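# Sort loose wooden strips into rows by colour

## Task

Put every loose wooden strip into the existing row that matches its colour, then release the gripper so nothing is still held.

## Robot and tools

Robot: two arms, left_arm and right_arm, each ending in a parallel two-finger gripper. All poses use one scene frame fixed to the table. The origin sits on the tabletop midway between the arms, +z is up, +x reaches out across the table, and left_arm is mounted on the +y side. The names left and right do not correspond to image sides. A gripper's fingers extend along its own +z axis and close along its own y axis. The reported end_effector_position is the point between the finger pads, roughly 1 cm short of the fingertips. Reported hand positions can be slightly wrong, more so at long reach, and motions often finish a centimetre or more off, usually too low.

Row format (used by both execute_actions and move): one flat list of 16 numbers covering both arms, even when only one arm moves. Order: left_arm x, y, z, qw, qx, qy, qz, opening, then right_arm x, y, z, qw, qx, qy, qz, opening. x, y, z are an absolute target position for that gripper in metres, scene frame; qw, qx, qy, qz are an absolute target orientation quaternion, w first, scene frame. opening is a gripper command from -1 (closed) to +1 (fully open, 0.094 m). To keep an arm still, resend its whole pose and opening from the last result before it was meant to stay; to keep an orientation, repeat the same quaternion every row rather than copying a possibly drifted reading.

execute_actions(actions): actions is a list of up to 15 actions; each action is a list of up to 15 rows, each row run for one 1/30 s control step. If an action has fewer than 15 rows, its final row is held for the remaining steps. An empty list just returns the current state and images. Each control step clips the commanded pose to within 70 mm and 16 degrees of the measured one, then damped inverse kinematics drives the joints, favouring position over orientation. Far targets therefore need several actions. A target more than 0.6 m from the gripper's current position along any of its own axes makes the action refused for both arms; if the first action is malformed or fails this check, nothing in the call runs.

move(target, speed, blocking): target is one 16-number row as above (absolute poses). The grippers travel in straight lines, finishing together, over 0.5 to 10 s; longer paths are cut off at 10 s. speed is the path top speed in m/s, 0.002 to 0.5, default 0.25; rotation is capped at twice that in rad/s. Openings are applied at the start. Paths ignore obstacles and the other arm, and real motion can lag, wander, or overshoot speed, especially with a near-straight arm. Faster contact hits harder; a target set deeper past a contact presses harder. blocking=false returns after 0.5 s while motion continues; until a result shows the move ended, new moves and execute_actions are refused, so use wait or stop. The result adds a move: line with the ending (done, off_target, moving, held, fault) and any limits, plus each gripper's distance to its pose. If only one arm is named, the other finished fine. held means a check blocked the last step; limits=paced means the sent pose was clipped; limits=held means some steps were blocked, after which the arm may jump faster than speed.

wait(seconds): 0 to 10 s, arms keep their last command; returns early if a running move ends. stop(): brakes a running move (needs some braking distance; fingers keep moving). zoom_image(camera, region): enlarged view of the latest image from cam_high, cam_low, cam_left_wrist or cam_right_wrist; region is [x0, y0, x1, y1] pixels, top-left origin, at most 504 by 504. finished_scene(scene): ends the current scene given its number, irreversibly, once the last command has been held; the task must be complete and stable. Replying without a tool call ends everything.

Results: a state line per arm (gripper position and quaternion), Hand target lines (the pose each controller is currently steering toward), grip_measured (finger opening on the command scale; the last joint value is the opening in metres, each gripper off by up to about 1 mm), Joint positions, and images from cam_high (504x504), cam_low (504x504), cam_left_wrist and cam_right_wrist (616x616 fisheye). Calibration (intrinsics and world-to-camera transforms) is supplied and may be slightly off. A pose unreachable line means the clearance check altered or blocked that arm's command. FAULT, MOTOR HOT (from 85 °C) and OVER-TEMPERATURE FAULT (at 100 °C the arm goes limp and drops) lines report stops.

Gripping: the fingers go to the commanded opening except near the ends of the range. To hold something, command roughly 0.03 below grip_measured for a firm grip, less for a lighter one. Pad force caps near 50 to 62 N; very thin parts get less grip, and first contact can spike. Holding loads heats motors, even while you think, so avoid long holds.

Avoid: knocking or setting anything off the table (fails the task), letting the arms collide or press on each other, drops, slips, slams and hard pushes. Objects may occasionally be tugged or nudged by outside disturbances, so check before releasing. Prefer smooth, quick, low-effort motions.

Each tool is called after "Emit:" by a JSON object that holds its "api" and its "payload".

## Session

Emit:
{"api": "execute_actions", "payload": {"actions": []}}

Emit:
{"api": "zoom_image", "payload": {"camera": "cam_high", "region": [100,150,400,400]}}

Scene clock: 0.00 s.
left_arm: end_effector_position=(+0.6369, +0.3468, +0.3422) grip_measured=+1.000 end_effector_quat_wxyz=(+0.398, -0.031, +0.798, -0.451) | right_arm: end_effector_position=(+0.4842, -0.5880, +0.3864) grip_measured=+1.000 end_effector_quat_wxyz=(+0.386, +0.514, +0.735, +0.216)
Joint positions: left_arm=[ 0.546  1.683  1.507 -0.435  1.069 -0.336  0.094] | right_arm=[-0.64   1.362  1.431 -0.81  -0.446  0.744  0.094]
Joint velocities: left_arm=[-0.005  0.005  0.002  0.002  0.022 -0.022  0.   ] | right_arm=[-0.005 -0.005 -0.002 -0.007 -0.037 -0.051  0.   ]
Motor temperatures (°C, as the motors report them): left_arm=[21 23 23 23 22 23] | right_arm=[22 21 23 23 24 22]
Hand target (left_arm): +0.642, +0.349, +0.349; +0.404, -0.026, +0.796, -0.449
Hand target (right_arm): +0.487, -0.590, +0.409; +0.406, +0.505, +0.731, +0.214

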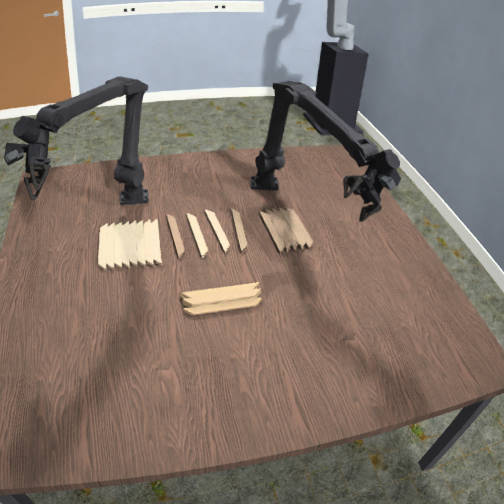

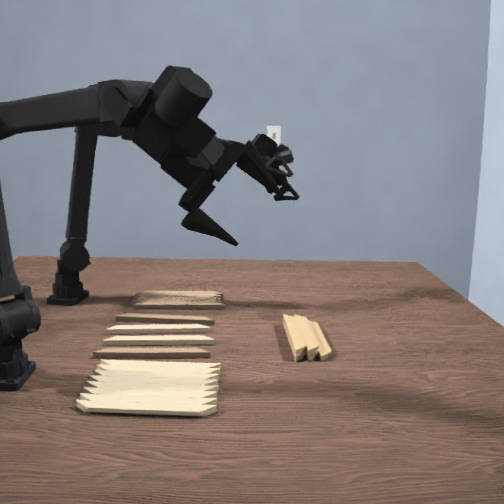

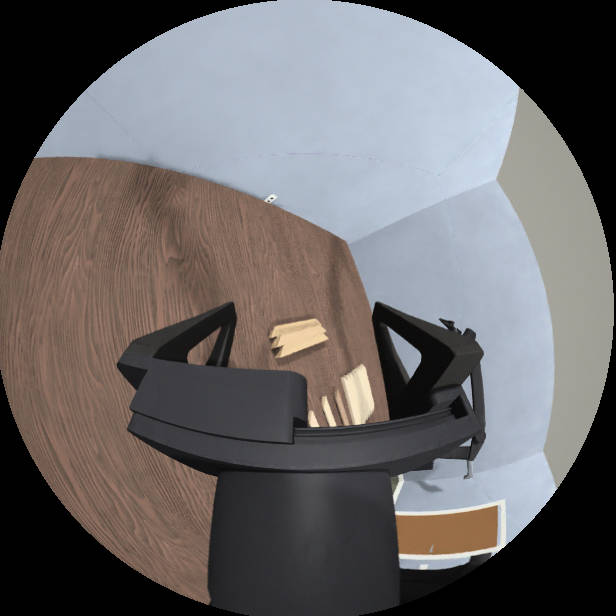

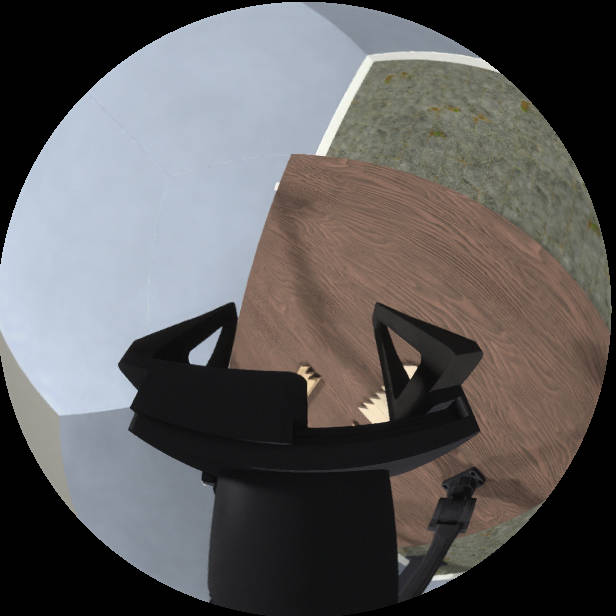

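Region (100, 150, 400, 400) of cam_high's 504x504 image, scaled by 1.680, with more detail than that image has.

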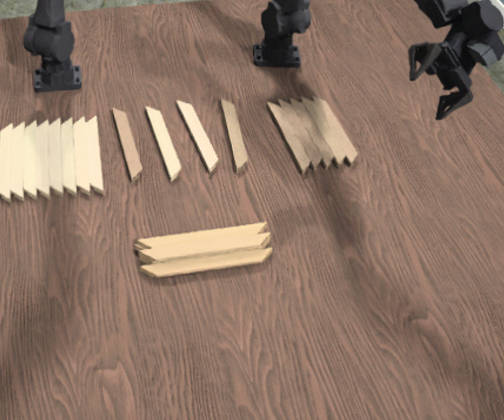

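Emit:
{"api": "zoom_image", "payload": {"camera": "cam_high", "region": [90,195,216,279]}}

Emit:
{"api": "zoom_image", "payload": {"camera": "cam_high", "region": [196,190,322,274]}}

Emit:
{"api": "move", "payload": {"target": [0.36,0.12,0.2,0,0,1,0,0.2,0.36,-0.18,0.2,0,0,1,0,0.2], "speed": 0.4}}

Region (90, 195, 216, 279) of cam_high's 504x504 image, scaled by 4.000, with more detail than that image has.

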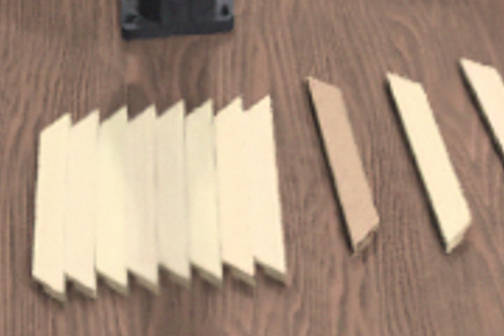

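Region (196, 190, 322, 274) of cam_high's 504x504 image, scaled by 4.000, with more detail than that image has.

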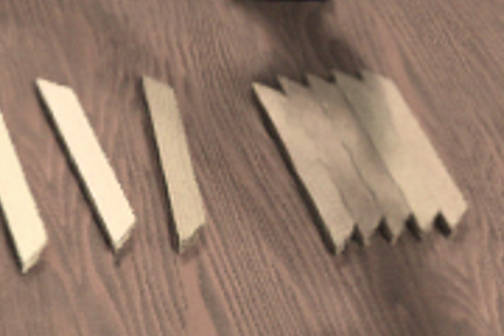

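Scene clock: 8.00 s.
left_arm: end_effector_position=(+0.3592, +0.1193, +0.2097) grip_measured=+0.202 end_effector_quat_wxyz=(+0.012, +0.009, +1.000, -0.013) | right_arm: end_effector_position=(+0.3552, -0.1779, +0.1939) grip_measured=+0.202 end_effector_quat_wxyz=(-0.005, -0.009, +1.000, +0.003)
Joint positions: left_arm=[-0.188  1.388  1.231 -1.381  0.014 -0.376  0.056] | right_arm=[ 0.353  1.336  1.139 -1.381 -0.009  0.3    0.056]
Joint velocities: left_arm=[ 0.005  0.005 -0.027 -0.002  0.022 -0.022  0.001] | right_arm=[ 0.005 -0.005  0.012  0.017 -0.022 -0.007  0.   ]
Motor temperatures (°C, as the motors report them): left_arm=[21 24 26 23 22 23] | right_arm=[22 22 25 23 24 22]
Hand target (left_arm): +0.359, +0.123, +0.198; -0.005, -0.003, +1.000, -0.004
Hand target (right_arm): +0.356, -0.179, +0.201; -0.001, -0.002, +1.000, +0.004
Off the commanded pose (left_arm): 0.010 m, 2 deg.
Off the commanded pose (right_arm): 0.008 m, 1 deg.
move: done
camera_calibration (this result's frames):
cam_left_wrist: T_world_to_cam=[[-0.0168588, -0.999687, 0.0184668, 0.120922], [-0.820797, 0.0243842, 0.570699, 0.177317], [-0.570971, -0.00553616, -0.820952, 0.503198], [0, 0, 0, 1]] pos_world=[0.434892, 0.119346, 0.309674]
cam_right_wrist: T_world_to_cam=[[0.0139041, -0.99988, 0.00685412, -0.18707], [-0.80306, -0.00708257, 0.595857, 0.170259], [-0.595737, -0.0137891, -0.803062, 0.489362], [0, 0, 0, 1]] pos_world=[0.43086, -0.179094, 0.29282]

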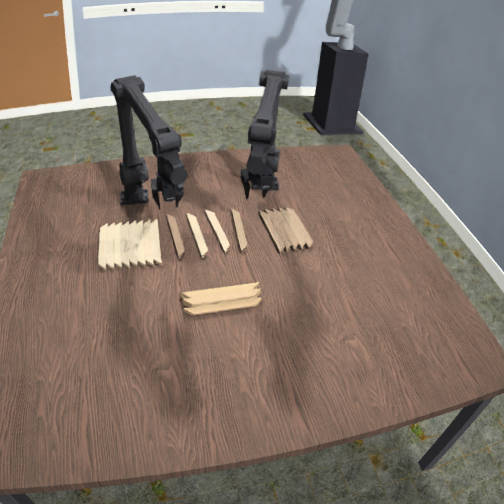

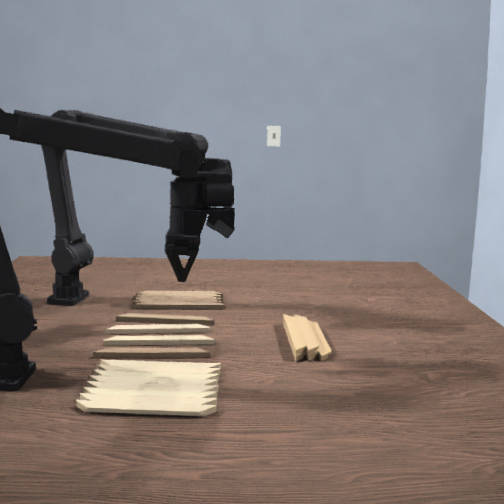

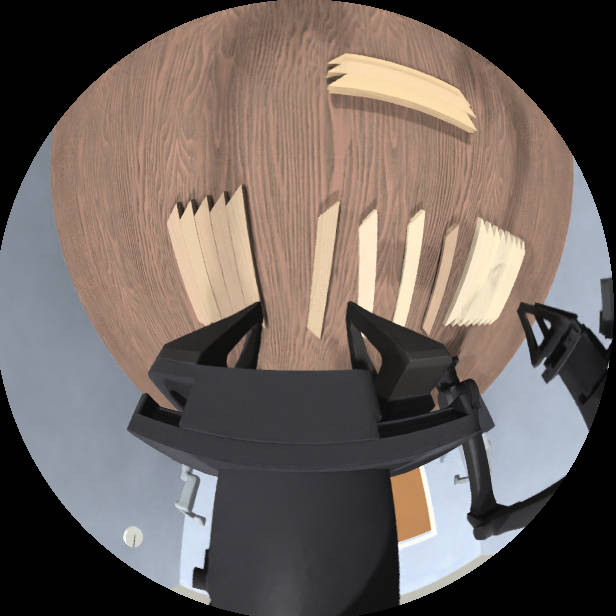

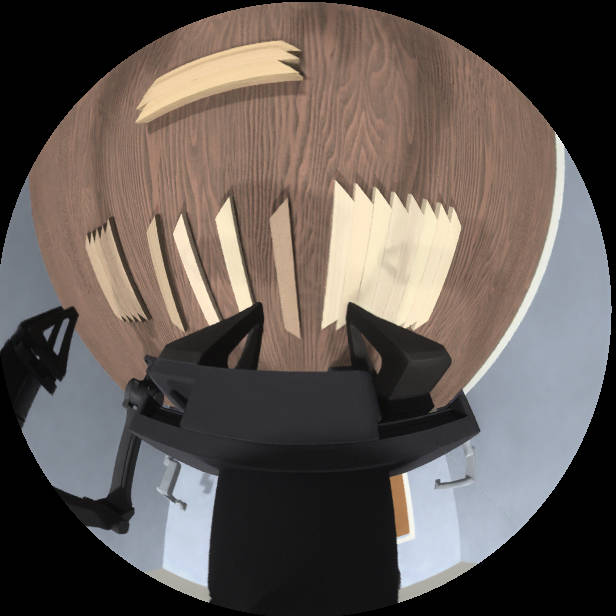

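Emit:
{"api": "move", "payload": {"target": [0.292,0.092,0.05,0,0.037,0.999,0,0.2,0.283,-0.157,0.05,0,-0.035,0.999,0,0.2], "speed": 0.3}}

Scene clock: 23.50 s.
left_arm: end_effector_position=(+0.2882, +0.0952, +0.0536) grip_measured=+0.202 end_effector_quat_wxyz=(-0.002, +0.044, +0.999, -0.001) | right_arm: end_effector_position=(+0.2740, -0.1641, +0.0480) grip_measured=+0.202 end_effector_quat_wxyz=(-0.011, -0.036, +0.999, -0.004)
Joint positions: left_arm=[-0.334  1.435  0.835 -0.974  0.003 -0.454  0.056] | right_arm=[ 0.485  1.328  0.712 -0.979 -0.001  0.376  0.056]
Joint velocities: left_arm=[-0.015 -0.015  0.002 -0.017 -0.022  0.007  0.001] | right_arm=[-0.005  0.015  0.032 -0.002 -0.037 -0.007 -0.001]
Motor temperatures (°C, as the motors report them): left_arm=[21 24 26 23 22 23] | right_arm=[22 22 26 23 24 22]
Hand target (left_arm): +0.291, +0.093, +0.051; -0.001, +0.037, +0.999, +0.000
Hand target (right_arm): +0.281, -0.159, +0.051; -0.000, -0.035, +0.999, -0.000
Off the commanded pose (left_arm): 0.006 m, 1 deg.
Off the commanded pose (right_arm): 0.012 m, 1 deg.
move: off_target (right_arm)
camera_calibration (this result's frames):
cam_left_wrist: T_world_to_cam=[[-0.0858269, -0.996296, -0.00525477, 0.119417], [-0.80199, 0.0659569, 0.593685, 0.198149], [-0.59114, 0.0551684, -0.80468, 0.333528], [0, 0, 0, 1]] pos_world=[0.366324, 0.0875053, 0.151373]
cam_right_wrist: T_world_to_cam=[[0.0698388, -0.997339, 0.0209075, -0.186787], [-0.794067, -0.0428943, 0.606315, 0.183243], [-0.603805, -0.0589463, -0.79495, 0.318436], [0, 0, 0, 1]] pos_world=[0.350825, -0.15966, 0.145943]

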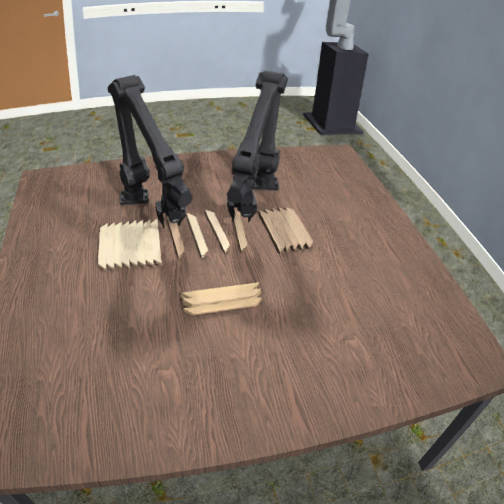

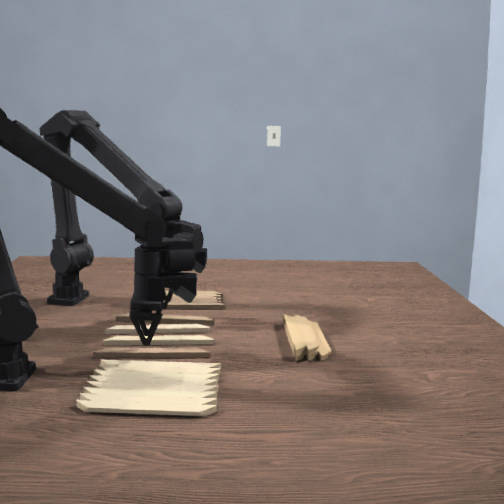

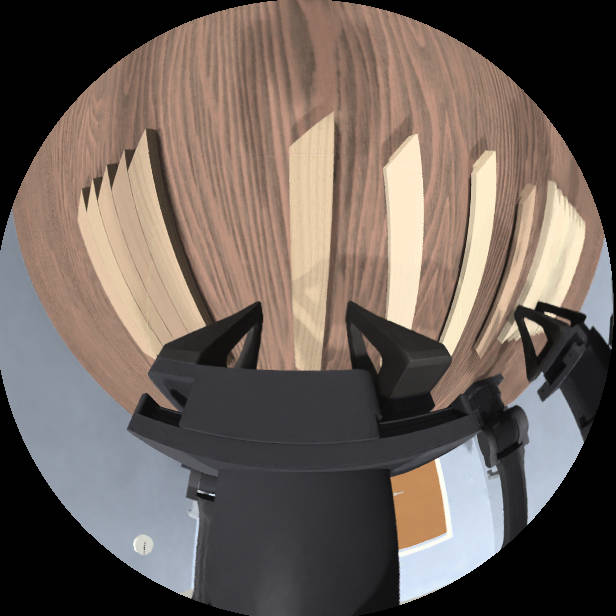

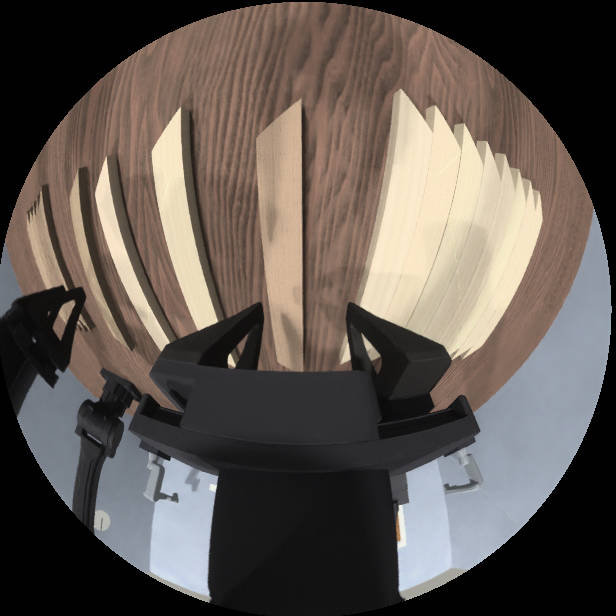

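Emit:
{"api": "execute_actions", "payload": {"actions": [[[0.295,0.088,0.04,0,0.037,0.999,0,0.2,0.294,-0.143,0.045,0,-0.035,0.999,0,0.2]],[[0.295,0.088,0.024,0,0.037,0.999,0,0.2,0.294,-0.143,0.028,0,-0.035,0.999,0,0.2]],[[0.295,0.088,0.010,0,0.037,0.999,0,0.2,0.294,-0.143,0.014,0,-0.035,0.999,0,0.2]]]}}

Scene clock: 28.27 s.
left_arm: end_effector_position=(+0.2969, +0.0896, +0.0180) grip_measured=+0.202 end_effector_quat_wxyz=(+0.005, +0.041, +0.999, -0.004) | right_arm: end_effector_position=(+0.2885, -0.1487, +0.0122) grip_measured=+0.202 end_effector_quat_wxyz=(-0.010, -0.035, +0.999, -0.004)
Joint positions: left_arm=[-0.336  1.517  0.809 -0.85   0.002 -0.462  0.056] | right_arm=[ 0.508  1.452  0.716 -0.855 -0.001  0.402  0.056]
Joint velocities: left_arm=[ 0.005 -0.005 -0.007 -0.002  0.007  0.037  0.001] | right_arm=[-0.005 -0.015  0.002  0.002 -0.022 -0.051 -0.   ]
Motor temperatures (°C, as the motors report them): left_arm=[21 24 26 23 22 23] | right_arm=[22 22 26 23 24 22]
Hand target (left_arm): +0.295, +0.088, +0.010; -0.000, +0.037, +0.999, -0.000
Hand target (right_arm): +0.294, -0.143, +0.014; -0.000, -0.035, +0.999, -0.000
Off the commanded pose (left_arm): 0.008 m, 1 deg.
Off the commanded pose (right_arm): 0.008 m, 1 deg.
camera_calibration (this result's frames):
cam_left_wrist: T_world_to_cam=[[-0.0793308, -0.996848, 0.00102438, 0.112315], [-0.8105, 0.0650991, 0.582109, 0.229383], [-0.580341, 0.0453489, -0.81311, 0.30815], [0, 0, 0, 1]] pos_world=[0.373657, 0.0830537, 0.116919]
cam_right_wrist: T_world_to_cam=[[0.0674946, -0.997516, 0.0201482, -0.170987], [-0.79616, -0.0416775, 0.603649, 0.217926], [-0.60131, -0.0567842, -0.796995, 0.299309], [0, 0, 0, 1]] pos_world=[0.365022, -0.144483, 0.110442]

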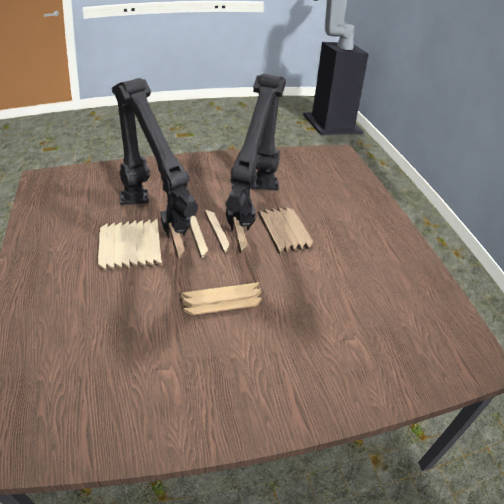

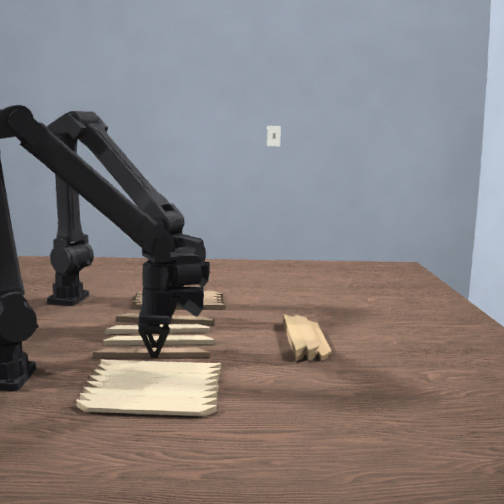

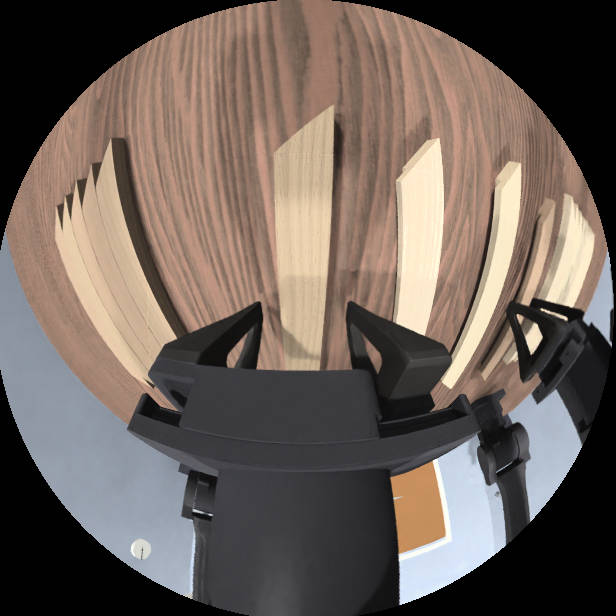

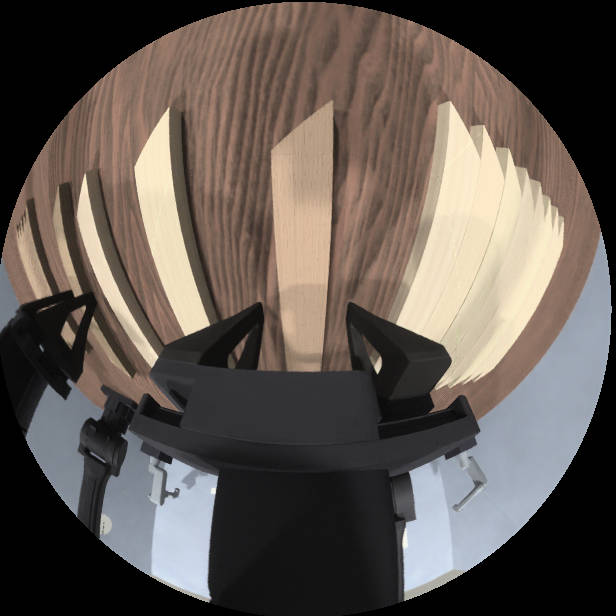

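Emit:
{"api": "execute_actions", "payload": {"actions": [[[0.295,0.088,0.003,0,0.037,0.999,0,0.0,0.294,-0.143,0.010,0,-0.035,0.999,0,0.0]],[[0.295,0.088,0.003,0,0.037,0.999,0,-0.5,0.294,-0.143,0.010,0,-0.035,0.999,0,-0.5]],[[0.295,0.088,0.003,0,0.037,0.999,0,-0.5,0.294,-0.143,0.010,0,-0.035,0.999,0,-0.5]]]}}

Emit:
{"api": "move", "payload": {"target": [0.327,0.16,0.012,0,-0.009,1,0,-0.5,0.3,-0.135,0.09,0,-0.009,1,0,-0.5], "speed": 0.1}}

Scene clock: 34.77 s.
left_arm: end_effector_position=(+0.2982, +0.0889, +0.0127) grip_measured=-0.438 end_effector_quat_wxyz=(+0.008, +0.040, +0.999, -0.005) | right_arm: end_effector_position=(+0.2911, -0.1474, +0.0109) grip_measured=-0.442 end_effector_quat_wxyz=(-0.005, -0.035, +0.999, -0.002)
Joint positions: left_arm=[-0.336  1.529  0.804 -0.828  0.002 -0.462  0.026] | right_arm=[ 0.508  1.456  0.716 -0.841 -0.001  0.402  0.026]
Joint velocities: left_arm=[-0.005 -0.005 -0.007 -0.002 -0.007 -0.022 -0.001] | right_arm=[-0.005 -0.015  0.012  0.007 -0.051 -0.007  0.001]
Motor temperatures (°C, as the motors report them): left_arm=[21 24 26 23 22 23] | right_arm=[22 22 26 23 24 22]
Hand target (left_arm): +0.295, +0.088, +0.003; -0.000, +0.037, +0.999, +0.000
Hand target (right_arm): +0.294, -0.143, +0.010; -0.000, -0.035, +0.999, -0.000
Off the commanded pose (left_arm): 0.010 m, 1 deg.
Off the commanded pose (right_arm): 0.005 m, 1 deg.
camera_calibration (this result's frames):
cam_left_wrist: T_world_to_cam=[[-0.0789543, -0.996873, 0.00307618, 0.111586], [-0.813291, 0.0661981, 0.578079, 0.234396], [-0.576476, 0.04314, -0.815975, 0.303631], [0, 0, 0, 1]] pos_world=[0.374479, 0.0826223, 0.111913]
cam_right_wrist: T_world_to_cam=[[0.0669602, -0.997615, 0.0167457, -0.169709], [-0.801377, -0.0437751, 0.596555, 0.222128], [-0.594399, -0.0533651, -0.802397, 0.298435], [0, 0, 0, 1]] pos_world=[0.366761, -0.143655, 0.109794]

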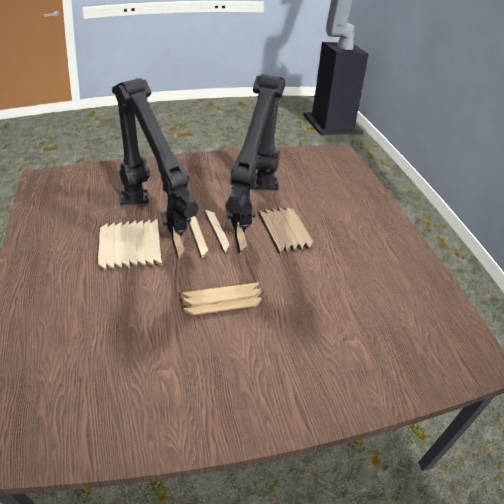

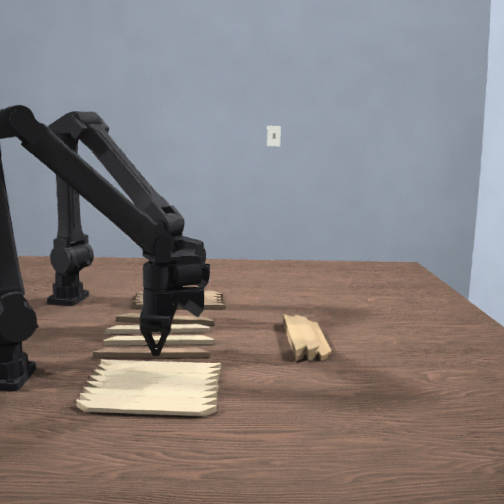

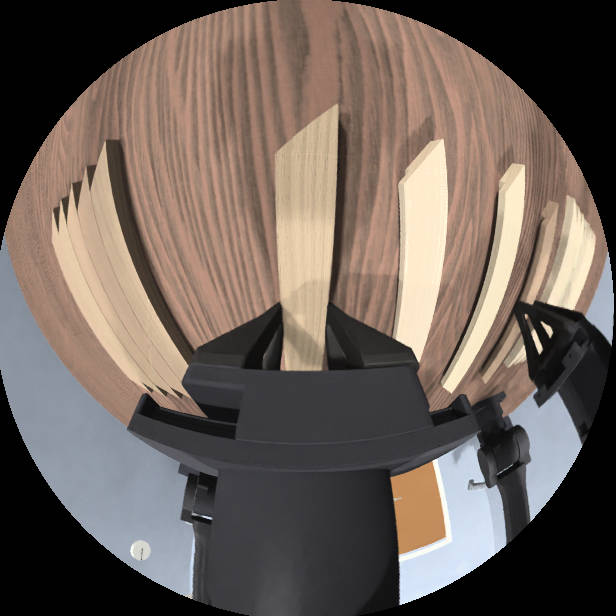

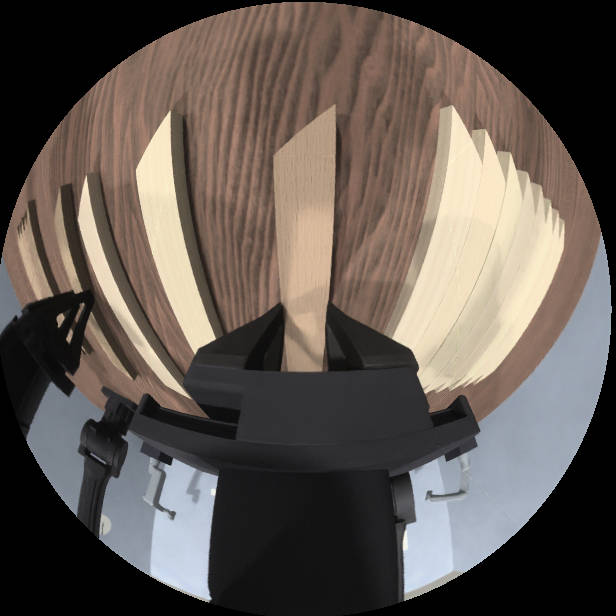

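Scene clock: 35.93 s.
left_arm: end_effector_position=(+0.3292, +0.1578, +0.0126) grip_measured=-0.438 end_effector_quat_wxyz=(+0.006, -0.017, +1.000, -0.003) | right_arm: end_effector_position=(+0.2859, -0.1469, +0.0709) grip_measured=-0.442 end_effector_quat_wxyz=(-0.020, -0.008, +1.000, -0.010)
Joint positions: left_arm=[-0.128  1.529  0.804 -0.833  0.002 -0.369  0.026] | right_arm=[ 0.517  1.351  0.805 -1.069 -0.001  0.464  0.026]
Joint velocities: left_arm=[-0.005 -0.005 -0.002 -0.007  0.022 -0.007 -0.   ] | right_arm=[ 0.005 -0.005 -0.007 -0.002  0.007 -0.051  0.001]
Motor temperatures (°C, as the motors report them): left_arm=[21 24 26 23 22 23] | right_arm=[22 22 26 23 24 22]
Hand target (left_arm): +0.327, +0.159, +0.012; +0.001, -0.009, +1.000, -0.001
Hand target (right_arm): +0.300, -0.135, +0.089; +0.000, -0.009, +1.000, +0.000
Off the commanded pose (left_arm): 0.003 m, 1 deg.
Off the commanded pose (right_arm): 0.027 m, 3 deg.
move: off_target (right_arm)
camera_calibration (this result's frames):
cam_left_wrist: T_world_to_cam=[[0.0365589, -0.999331, -0.000353757, 0.145155], [-0.813031, -0.0299493, 0.58145, 0.270155], [-0.581072, -0.0209696, -0.813582, 0.33015], [0, 0, 0, 1]] pos_world=[0.406178, 0.160072, 0.111575]
cam_right_wrist: T_world_to_cam=[[0.0143535, -0.999368, 0.0325205, -0.156194], [-0.784617, 0.00890357, 0.619916, 0.183479], [-0.619814, -0.0344141, -0.783994, 0.352285], [0, 0, 0, 1]] pos_world=[0.364554, -0.145605, 0.167528]

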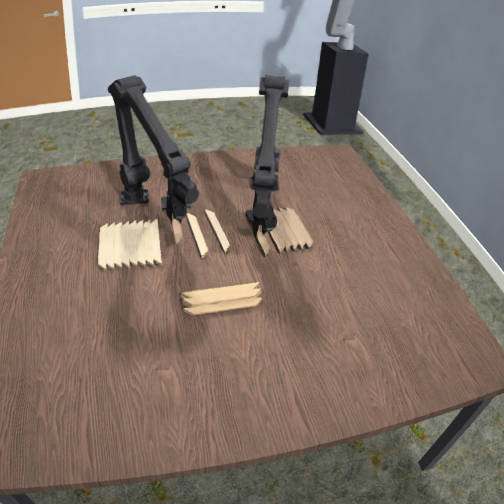

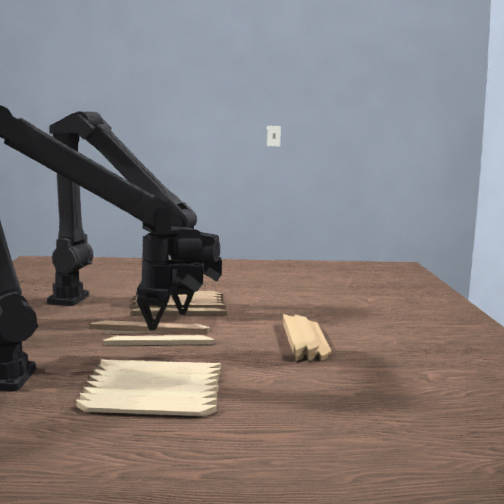

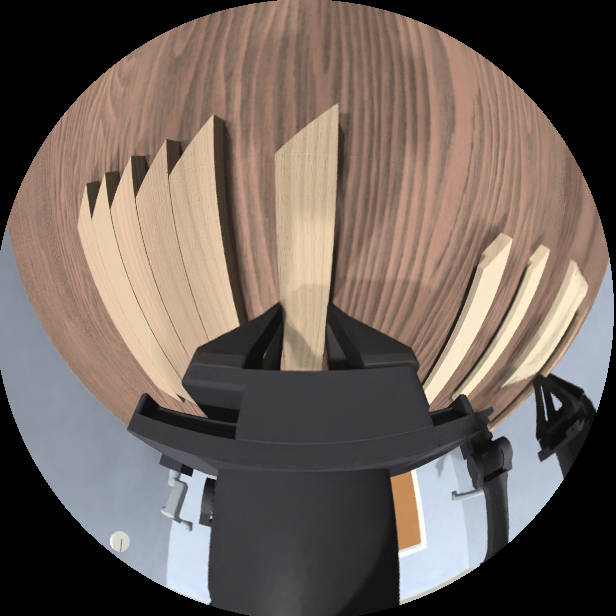

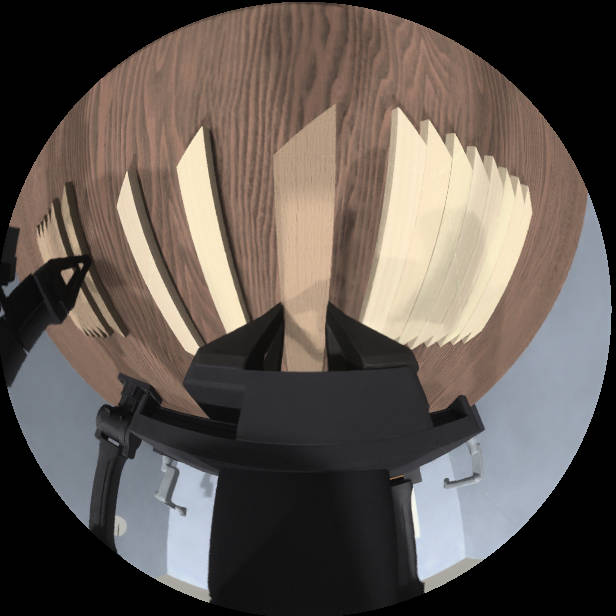

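Emit:
{"api": "execute_actions", "payload": {"actions": [[[0.327,0.16,0.012,0,-0.009,1,0,-0.15,0.3,-0.135,0.09,0,-0.009,1,0,-0.5]],[[0.327,0.16,0.07,0,-0.009,1,0,-0.15,0.31,-0.11,0.09,0,-0.009,1,0,-0.5]]]}}

Emit:
{"api": "move", "payload": {"target": [0.3,0.42,0.13,0,0.3,0.954,0,0.6,0.338,0.105,0.075,0,-0.017,1,0,-0.5], "speed": 0.25}}

Emit:
{"api": "move", "payload": {"target": [0.3,0.42,0.13,0,0.4,0.917,0,0.6,0.338,0.105,0.024,0,-0.017,1,0,-0.5], "speed": 0.1}}

Scene clock: 42.33 s.
left_arm: end_effector_position=(+0.3172, +0.1620, +0.0631) grip_measured=-0.152 end_effector_quat_wxyz=(-0.006, -0.015, +1.000, +0.001) | right_arm: end_effector_position=(+0.2938, -0.1204, +0.0746) grip_measured=-0.442 end_effector_quat_wxyz=(-0.017, -0.014, +1.000, -0.009)
Joint positions: left_arm=[-0.128  1.419  0.848 -1.012  0.001 -0.364  0.04 ] | right_arm=[ 0.576  1.393  0.857 -1.074 -0.001  0.512  0.026]
Joint velocities: left_arm=[-0.005 -0.005 -0.012 -0.012 -0.022  0.022  0.001] | right_arm=[-0.005 -0.005  0.002 -0.007  0.022  0.022 -0.   ]
Motor temperatures (°C, as the motors report them): left_arm=[21 24 26 23 22 23] | right_arm=[22 22 27 23 24 22]
Hand target (left_arm): +0.327, +0.160, +0.070; +0.000, -0.009, +1.000, -0.000
Hand target (right_arm): +0.310, -0.110, +0.090; +0.000, -0.009, +1.000, -0.000
Off the commanded pose (left_arm): 0.012 m, 1 deg.
Off the commanded pose (right_arm): 0.025 m, 2 deg.
camera_calibration (this result's frames):
cam_left_wrist: T_world_to_cam=[[0.0314897, -0.999459, -0.00950596, 0.152043], [-0.799641, -0.0308977, 0.599683, 0.22598], [-0.599652, -0.0112825, -0.800181, 0.367796], [0, 0, 0, 1]] pos_world=[0.396465, 0.163093, 0.160233]
cam_right_wrist: T_world_to_cam=[[0.0244961, -0.999195, 0.031766, -0.13288], [-0.788648, 0.000212598, 0.614845, 0.187689], [-0.614357, -0.0401135, -0.788008, 0.358968], [0, 0, 0, 1]] pos_world=[0.371811, -0.118413, 0.171691]

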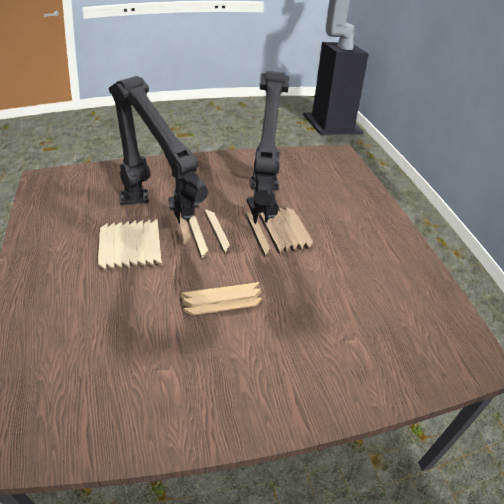

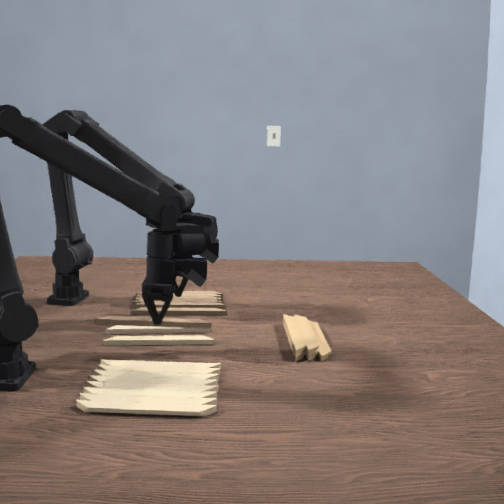

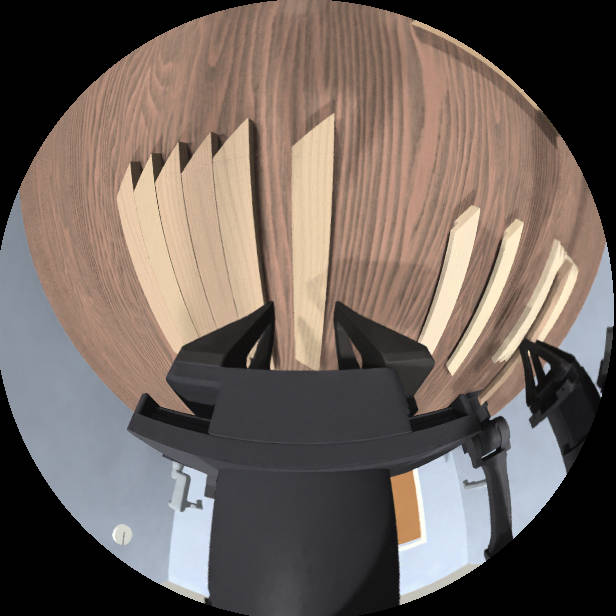

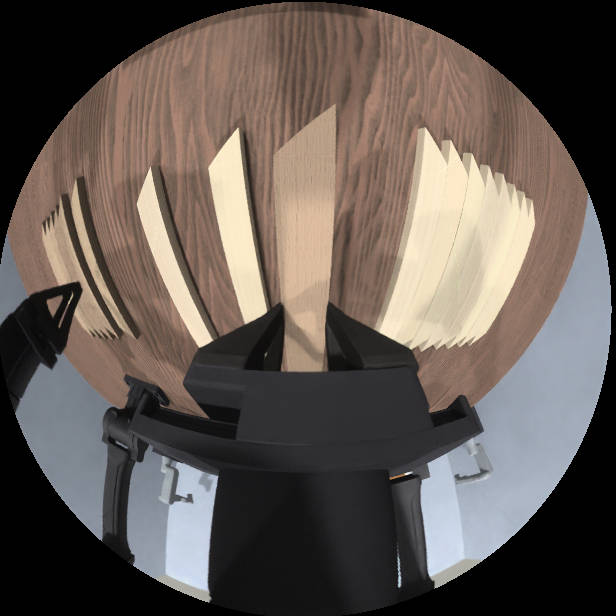

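Scene clock: 44.33 s.
left_arm: end_effector_position=(+0.2912, +0.4140, +0.1211) grip_measured=+0.598 end_effector_quat_wxyz=(-0.002, +0.291, +0.957, -0.001) | right_arm: end_effector_position=(+0.3267, +0.0890, +0.0569) grip_measured=-0.442 end_effector_quat_wxyz=(-0.013, -0.020, +1.000, -0.015)
Joint positions: left_arm=[ 0.629  1.29   0.897 -1.183 -0.     1.012  0.075] | right_arm=[ 0.905  1.807  1.315 -1.119  0.     0.83   0.026]
Joint velocities: left_arm=[-0.005 -0.005  0.007 -0.007 -0.095  0.037 -0.001] | right_arm=[-0.005 -0.015  0.002  0.002 -0.007 -0.022  0.   ]
Motor temperatures (°C, as the motors report them): left_arm=[21 24 26 23 22 23] | right_arm=[22 22 27 23 24 22]
Hand target (left_arm): +0.303, +0.418, +0.129; +0.004, +0.300, +0.954, +0.002
Hand target (right_arm): +0.337, +0.104, +0.074; +0.001, -0.017, +1.000, -0.001
Off the commanded pose (left_arm): 0.014 m, 1 deg.
Off the commanded pose (right_arm): 0.027 m, 2 deg.
move: off_target (left_arm, right_arm)
camera_calibration (this result's frames):
cam_left_wrist: T_world_to_cam=[[-0.554974, -0.831862, -0.00293126, 0.505833], [-0.670653, 0.445334, 0.593214, -0.0558055], [-0.492167, 0.331184, -0.80504, 0.228953], [0, 0, 0, 1]] pos_world=[0.355981, 0.36981, 0.218903]
cam_right_wrist: T_world_to_cam=[[0.0370562, -0.998397, 0.0427838, 0.071379], [-0.793254, -0.00335002, 0.608882, 0.226631], [-0.607763, -0.0565012, -0.792106, 0.373131], [0, 0, 0, 1]] pos_world=[0.403906, 0.0931061, 0.154514]

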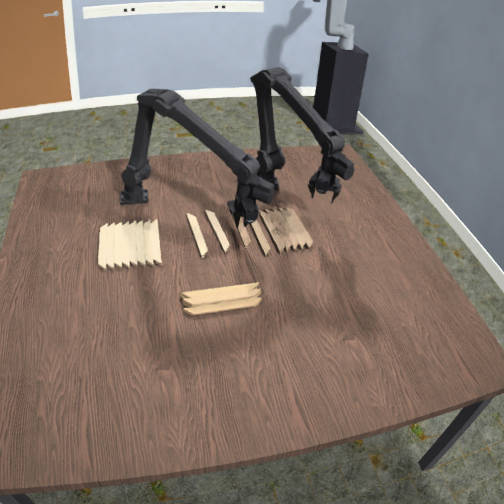

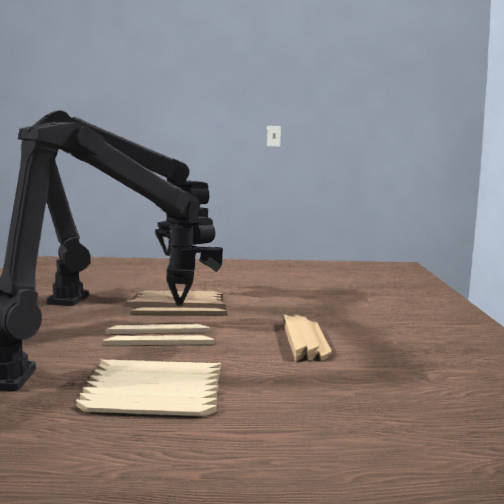

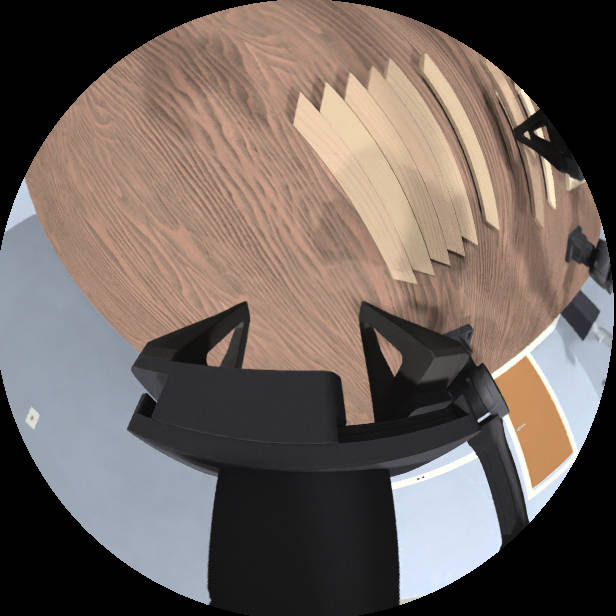

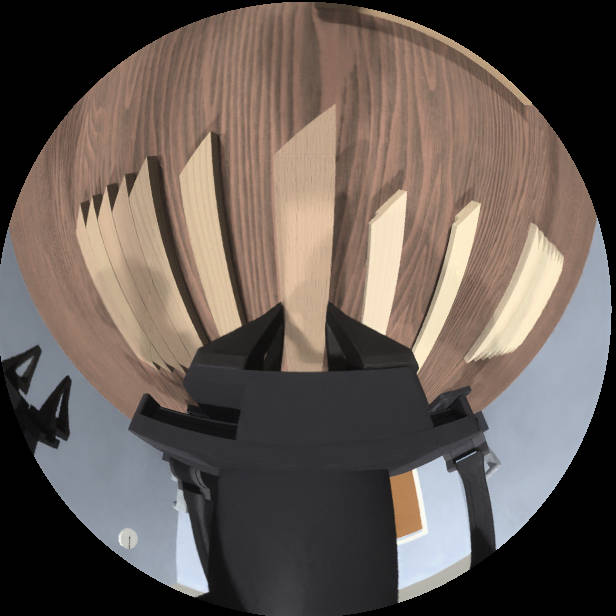

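Scene clock: 45.90 s.
left_arm: end_effector_position=(+0.2890, +0.4130, +0.1211) grip_measured=+0.598 end_effector_quat_wxyz=(-0.005, +0.394, +0.919, -0.005) | right_arm: end_effector_position=(+0.3367, +0.1009, +0.0246) grip_measured=-0.442 end_effector_quat_wxyz=(-0.004, -0.020, +1.000, -0.005)
Joint positions: left_arm=[ 0.629  1.29   0.897 -1.192 -0.     1.233  0.075] | right_arm=[ 0.905  1.869  1.311 -1.026  0.     0.83   0.026]
Joint velocities: left_arm=[-0.005 -0.005  0.012  0.002 -0.037  0.022 -0.001] | right_arm=[-0.005 -0.015  0.002 -0.007 -0.051  0.022  0.   ]
Motor temperatures (°C, as the motors report them): left_arm=[21 24 27 23 22 23] | right_arm=[22 22 27 23 24 22]
Hand target (left_arm): +0.300, +0.420, +0.130; +0.000, +0.400, +0.917, +0.000
Hand target (right_arm): +0.338, +0.105, +0.024; +0.000, -0.017, +1.000, -0.000
Off the commanded pose (left_arm): 0.016 m, 1 deg.
Off the commanded pose (right_arm): 0.004 m, 1 deg.
move: off_target (left_arm)
camera_calibration (this result's frames):
cam_left_wrist: T_world_to_cam=[[-0.723454, -0.69034, 0.00662146, 0.492936], [-0.551985, 0.58417, 0.595028, -0.148689], [-0.41464, 0.426821, -0.803678, 0.166165], [0, 0, 0, 1]] pos_world=[0.343441, 0.356231, 0.218753]
cam_right_wrist: T_world_to_cam=[[0.0364832, -0.999075, 0.0227636, 0.0849592], [-0.803774, -0.0158008, 0.594724, 0.259371], [-0.593814, -0.0399943, -0.803607, 0.348278], [0, 0, 0, 1]] pos_world=[0.412189, 0.102908, 0.123691]

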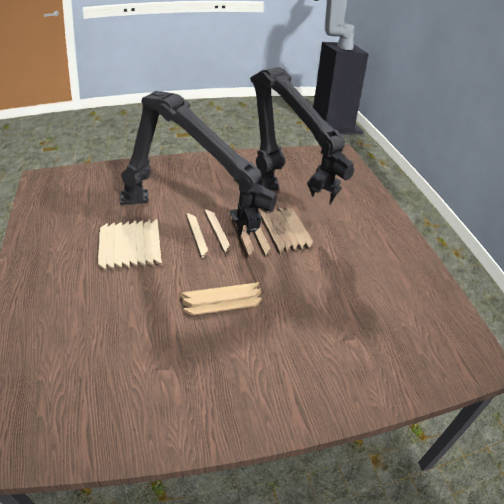

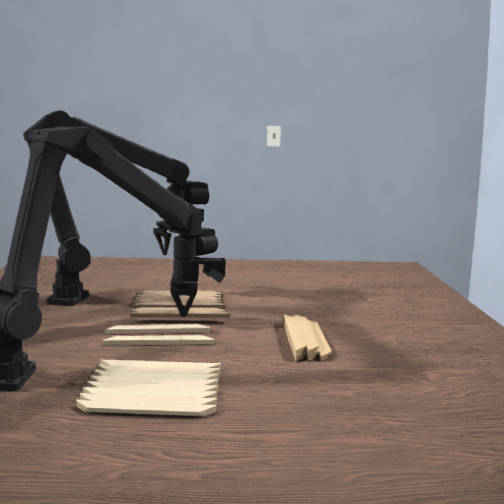

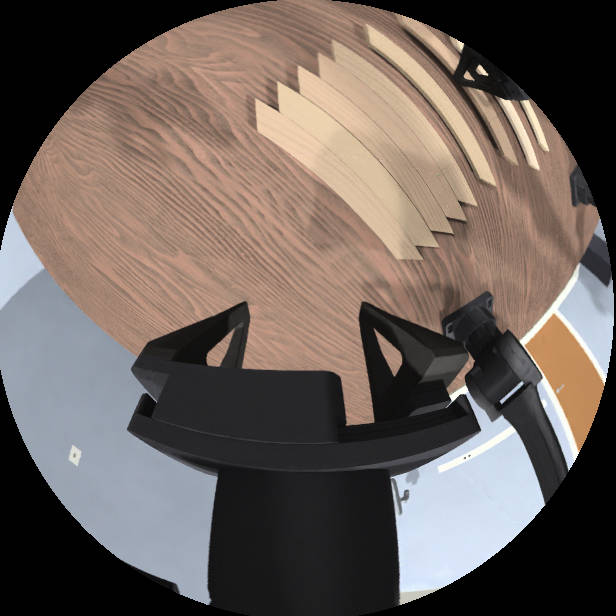

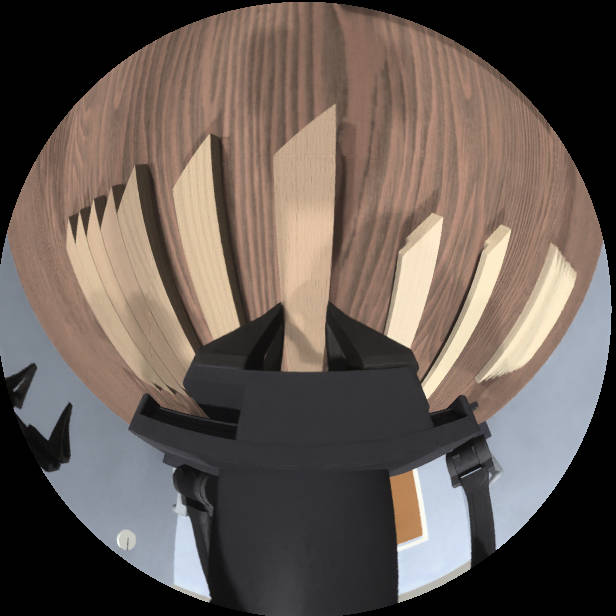

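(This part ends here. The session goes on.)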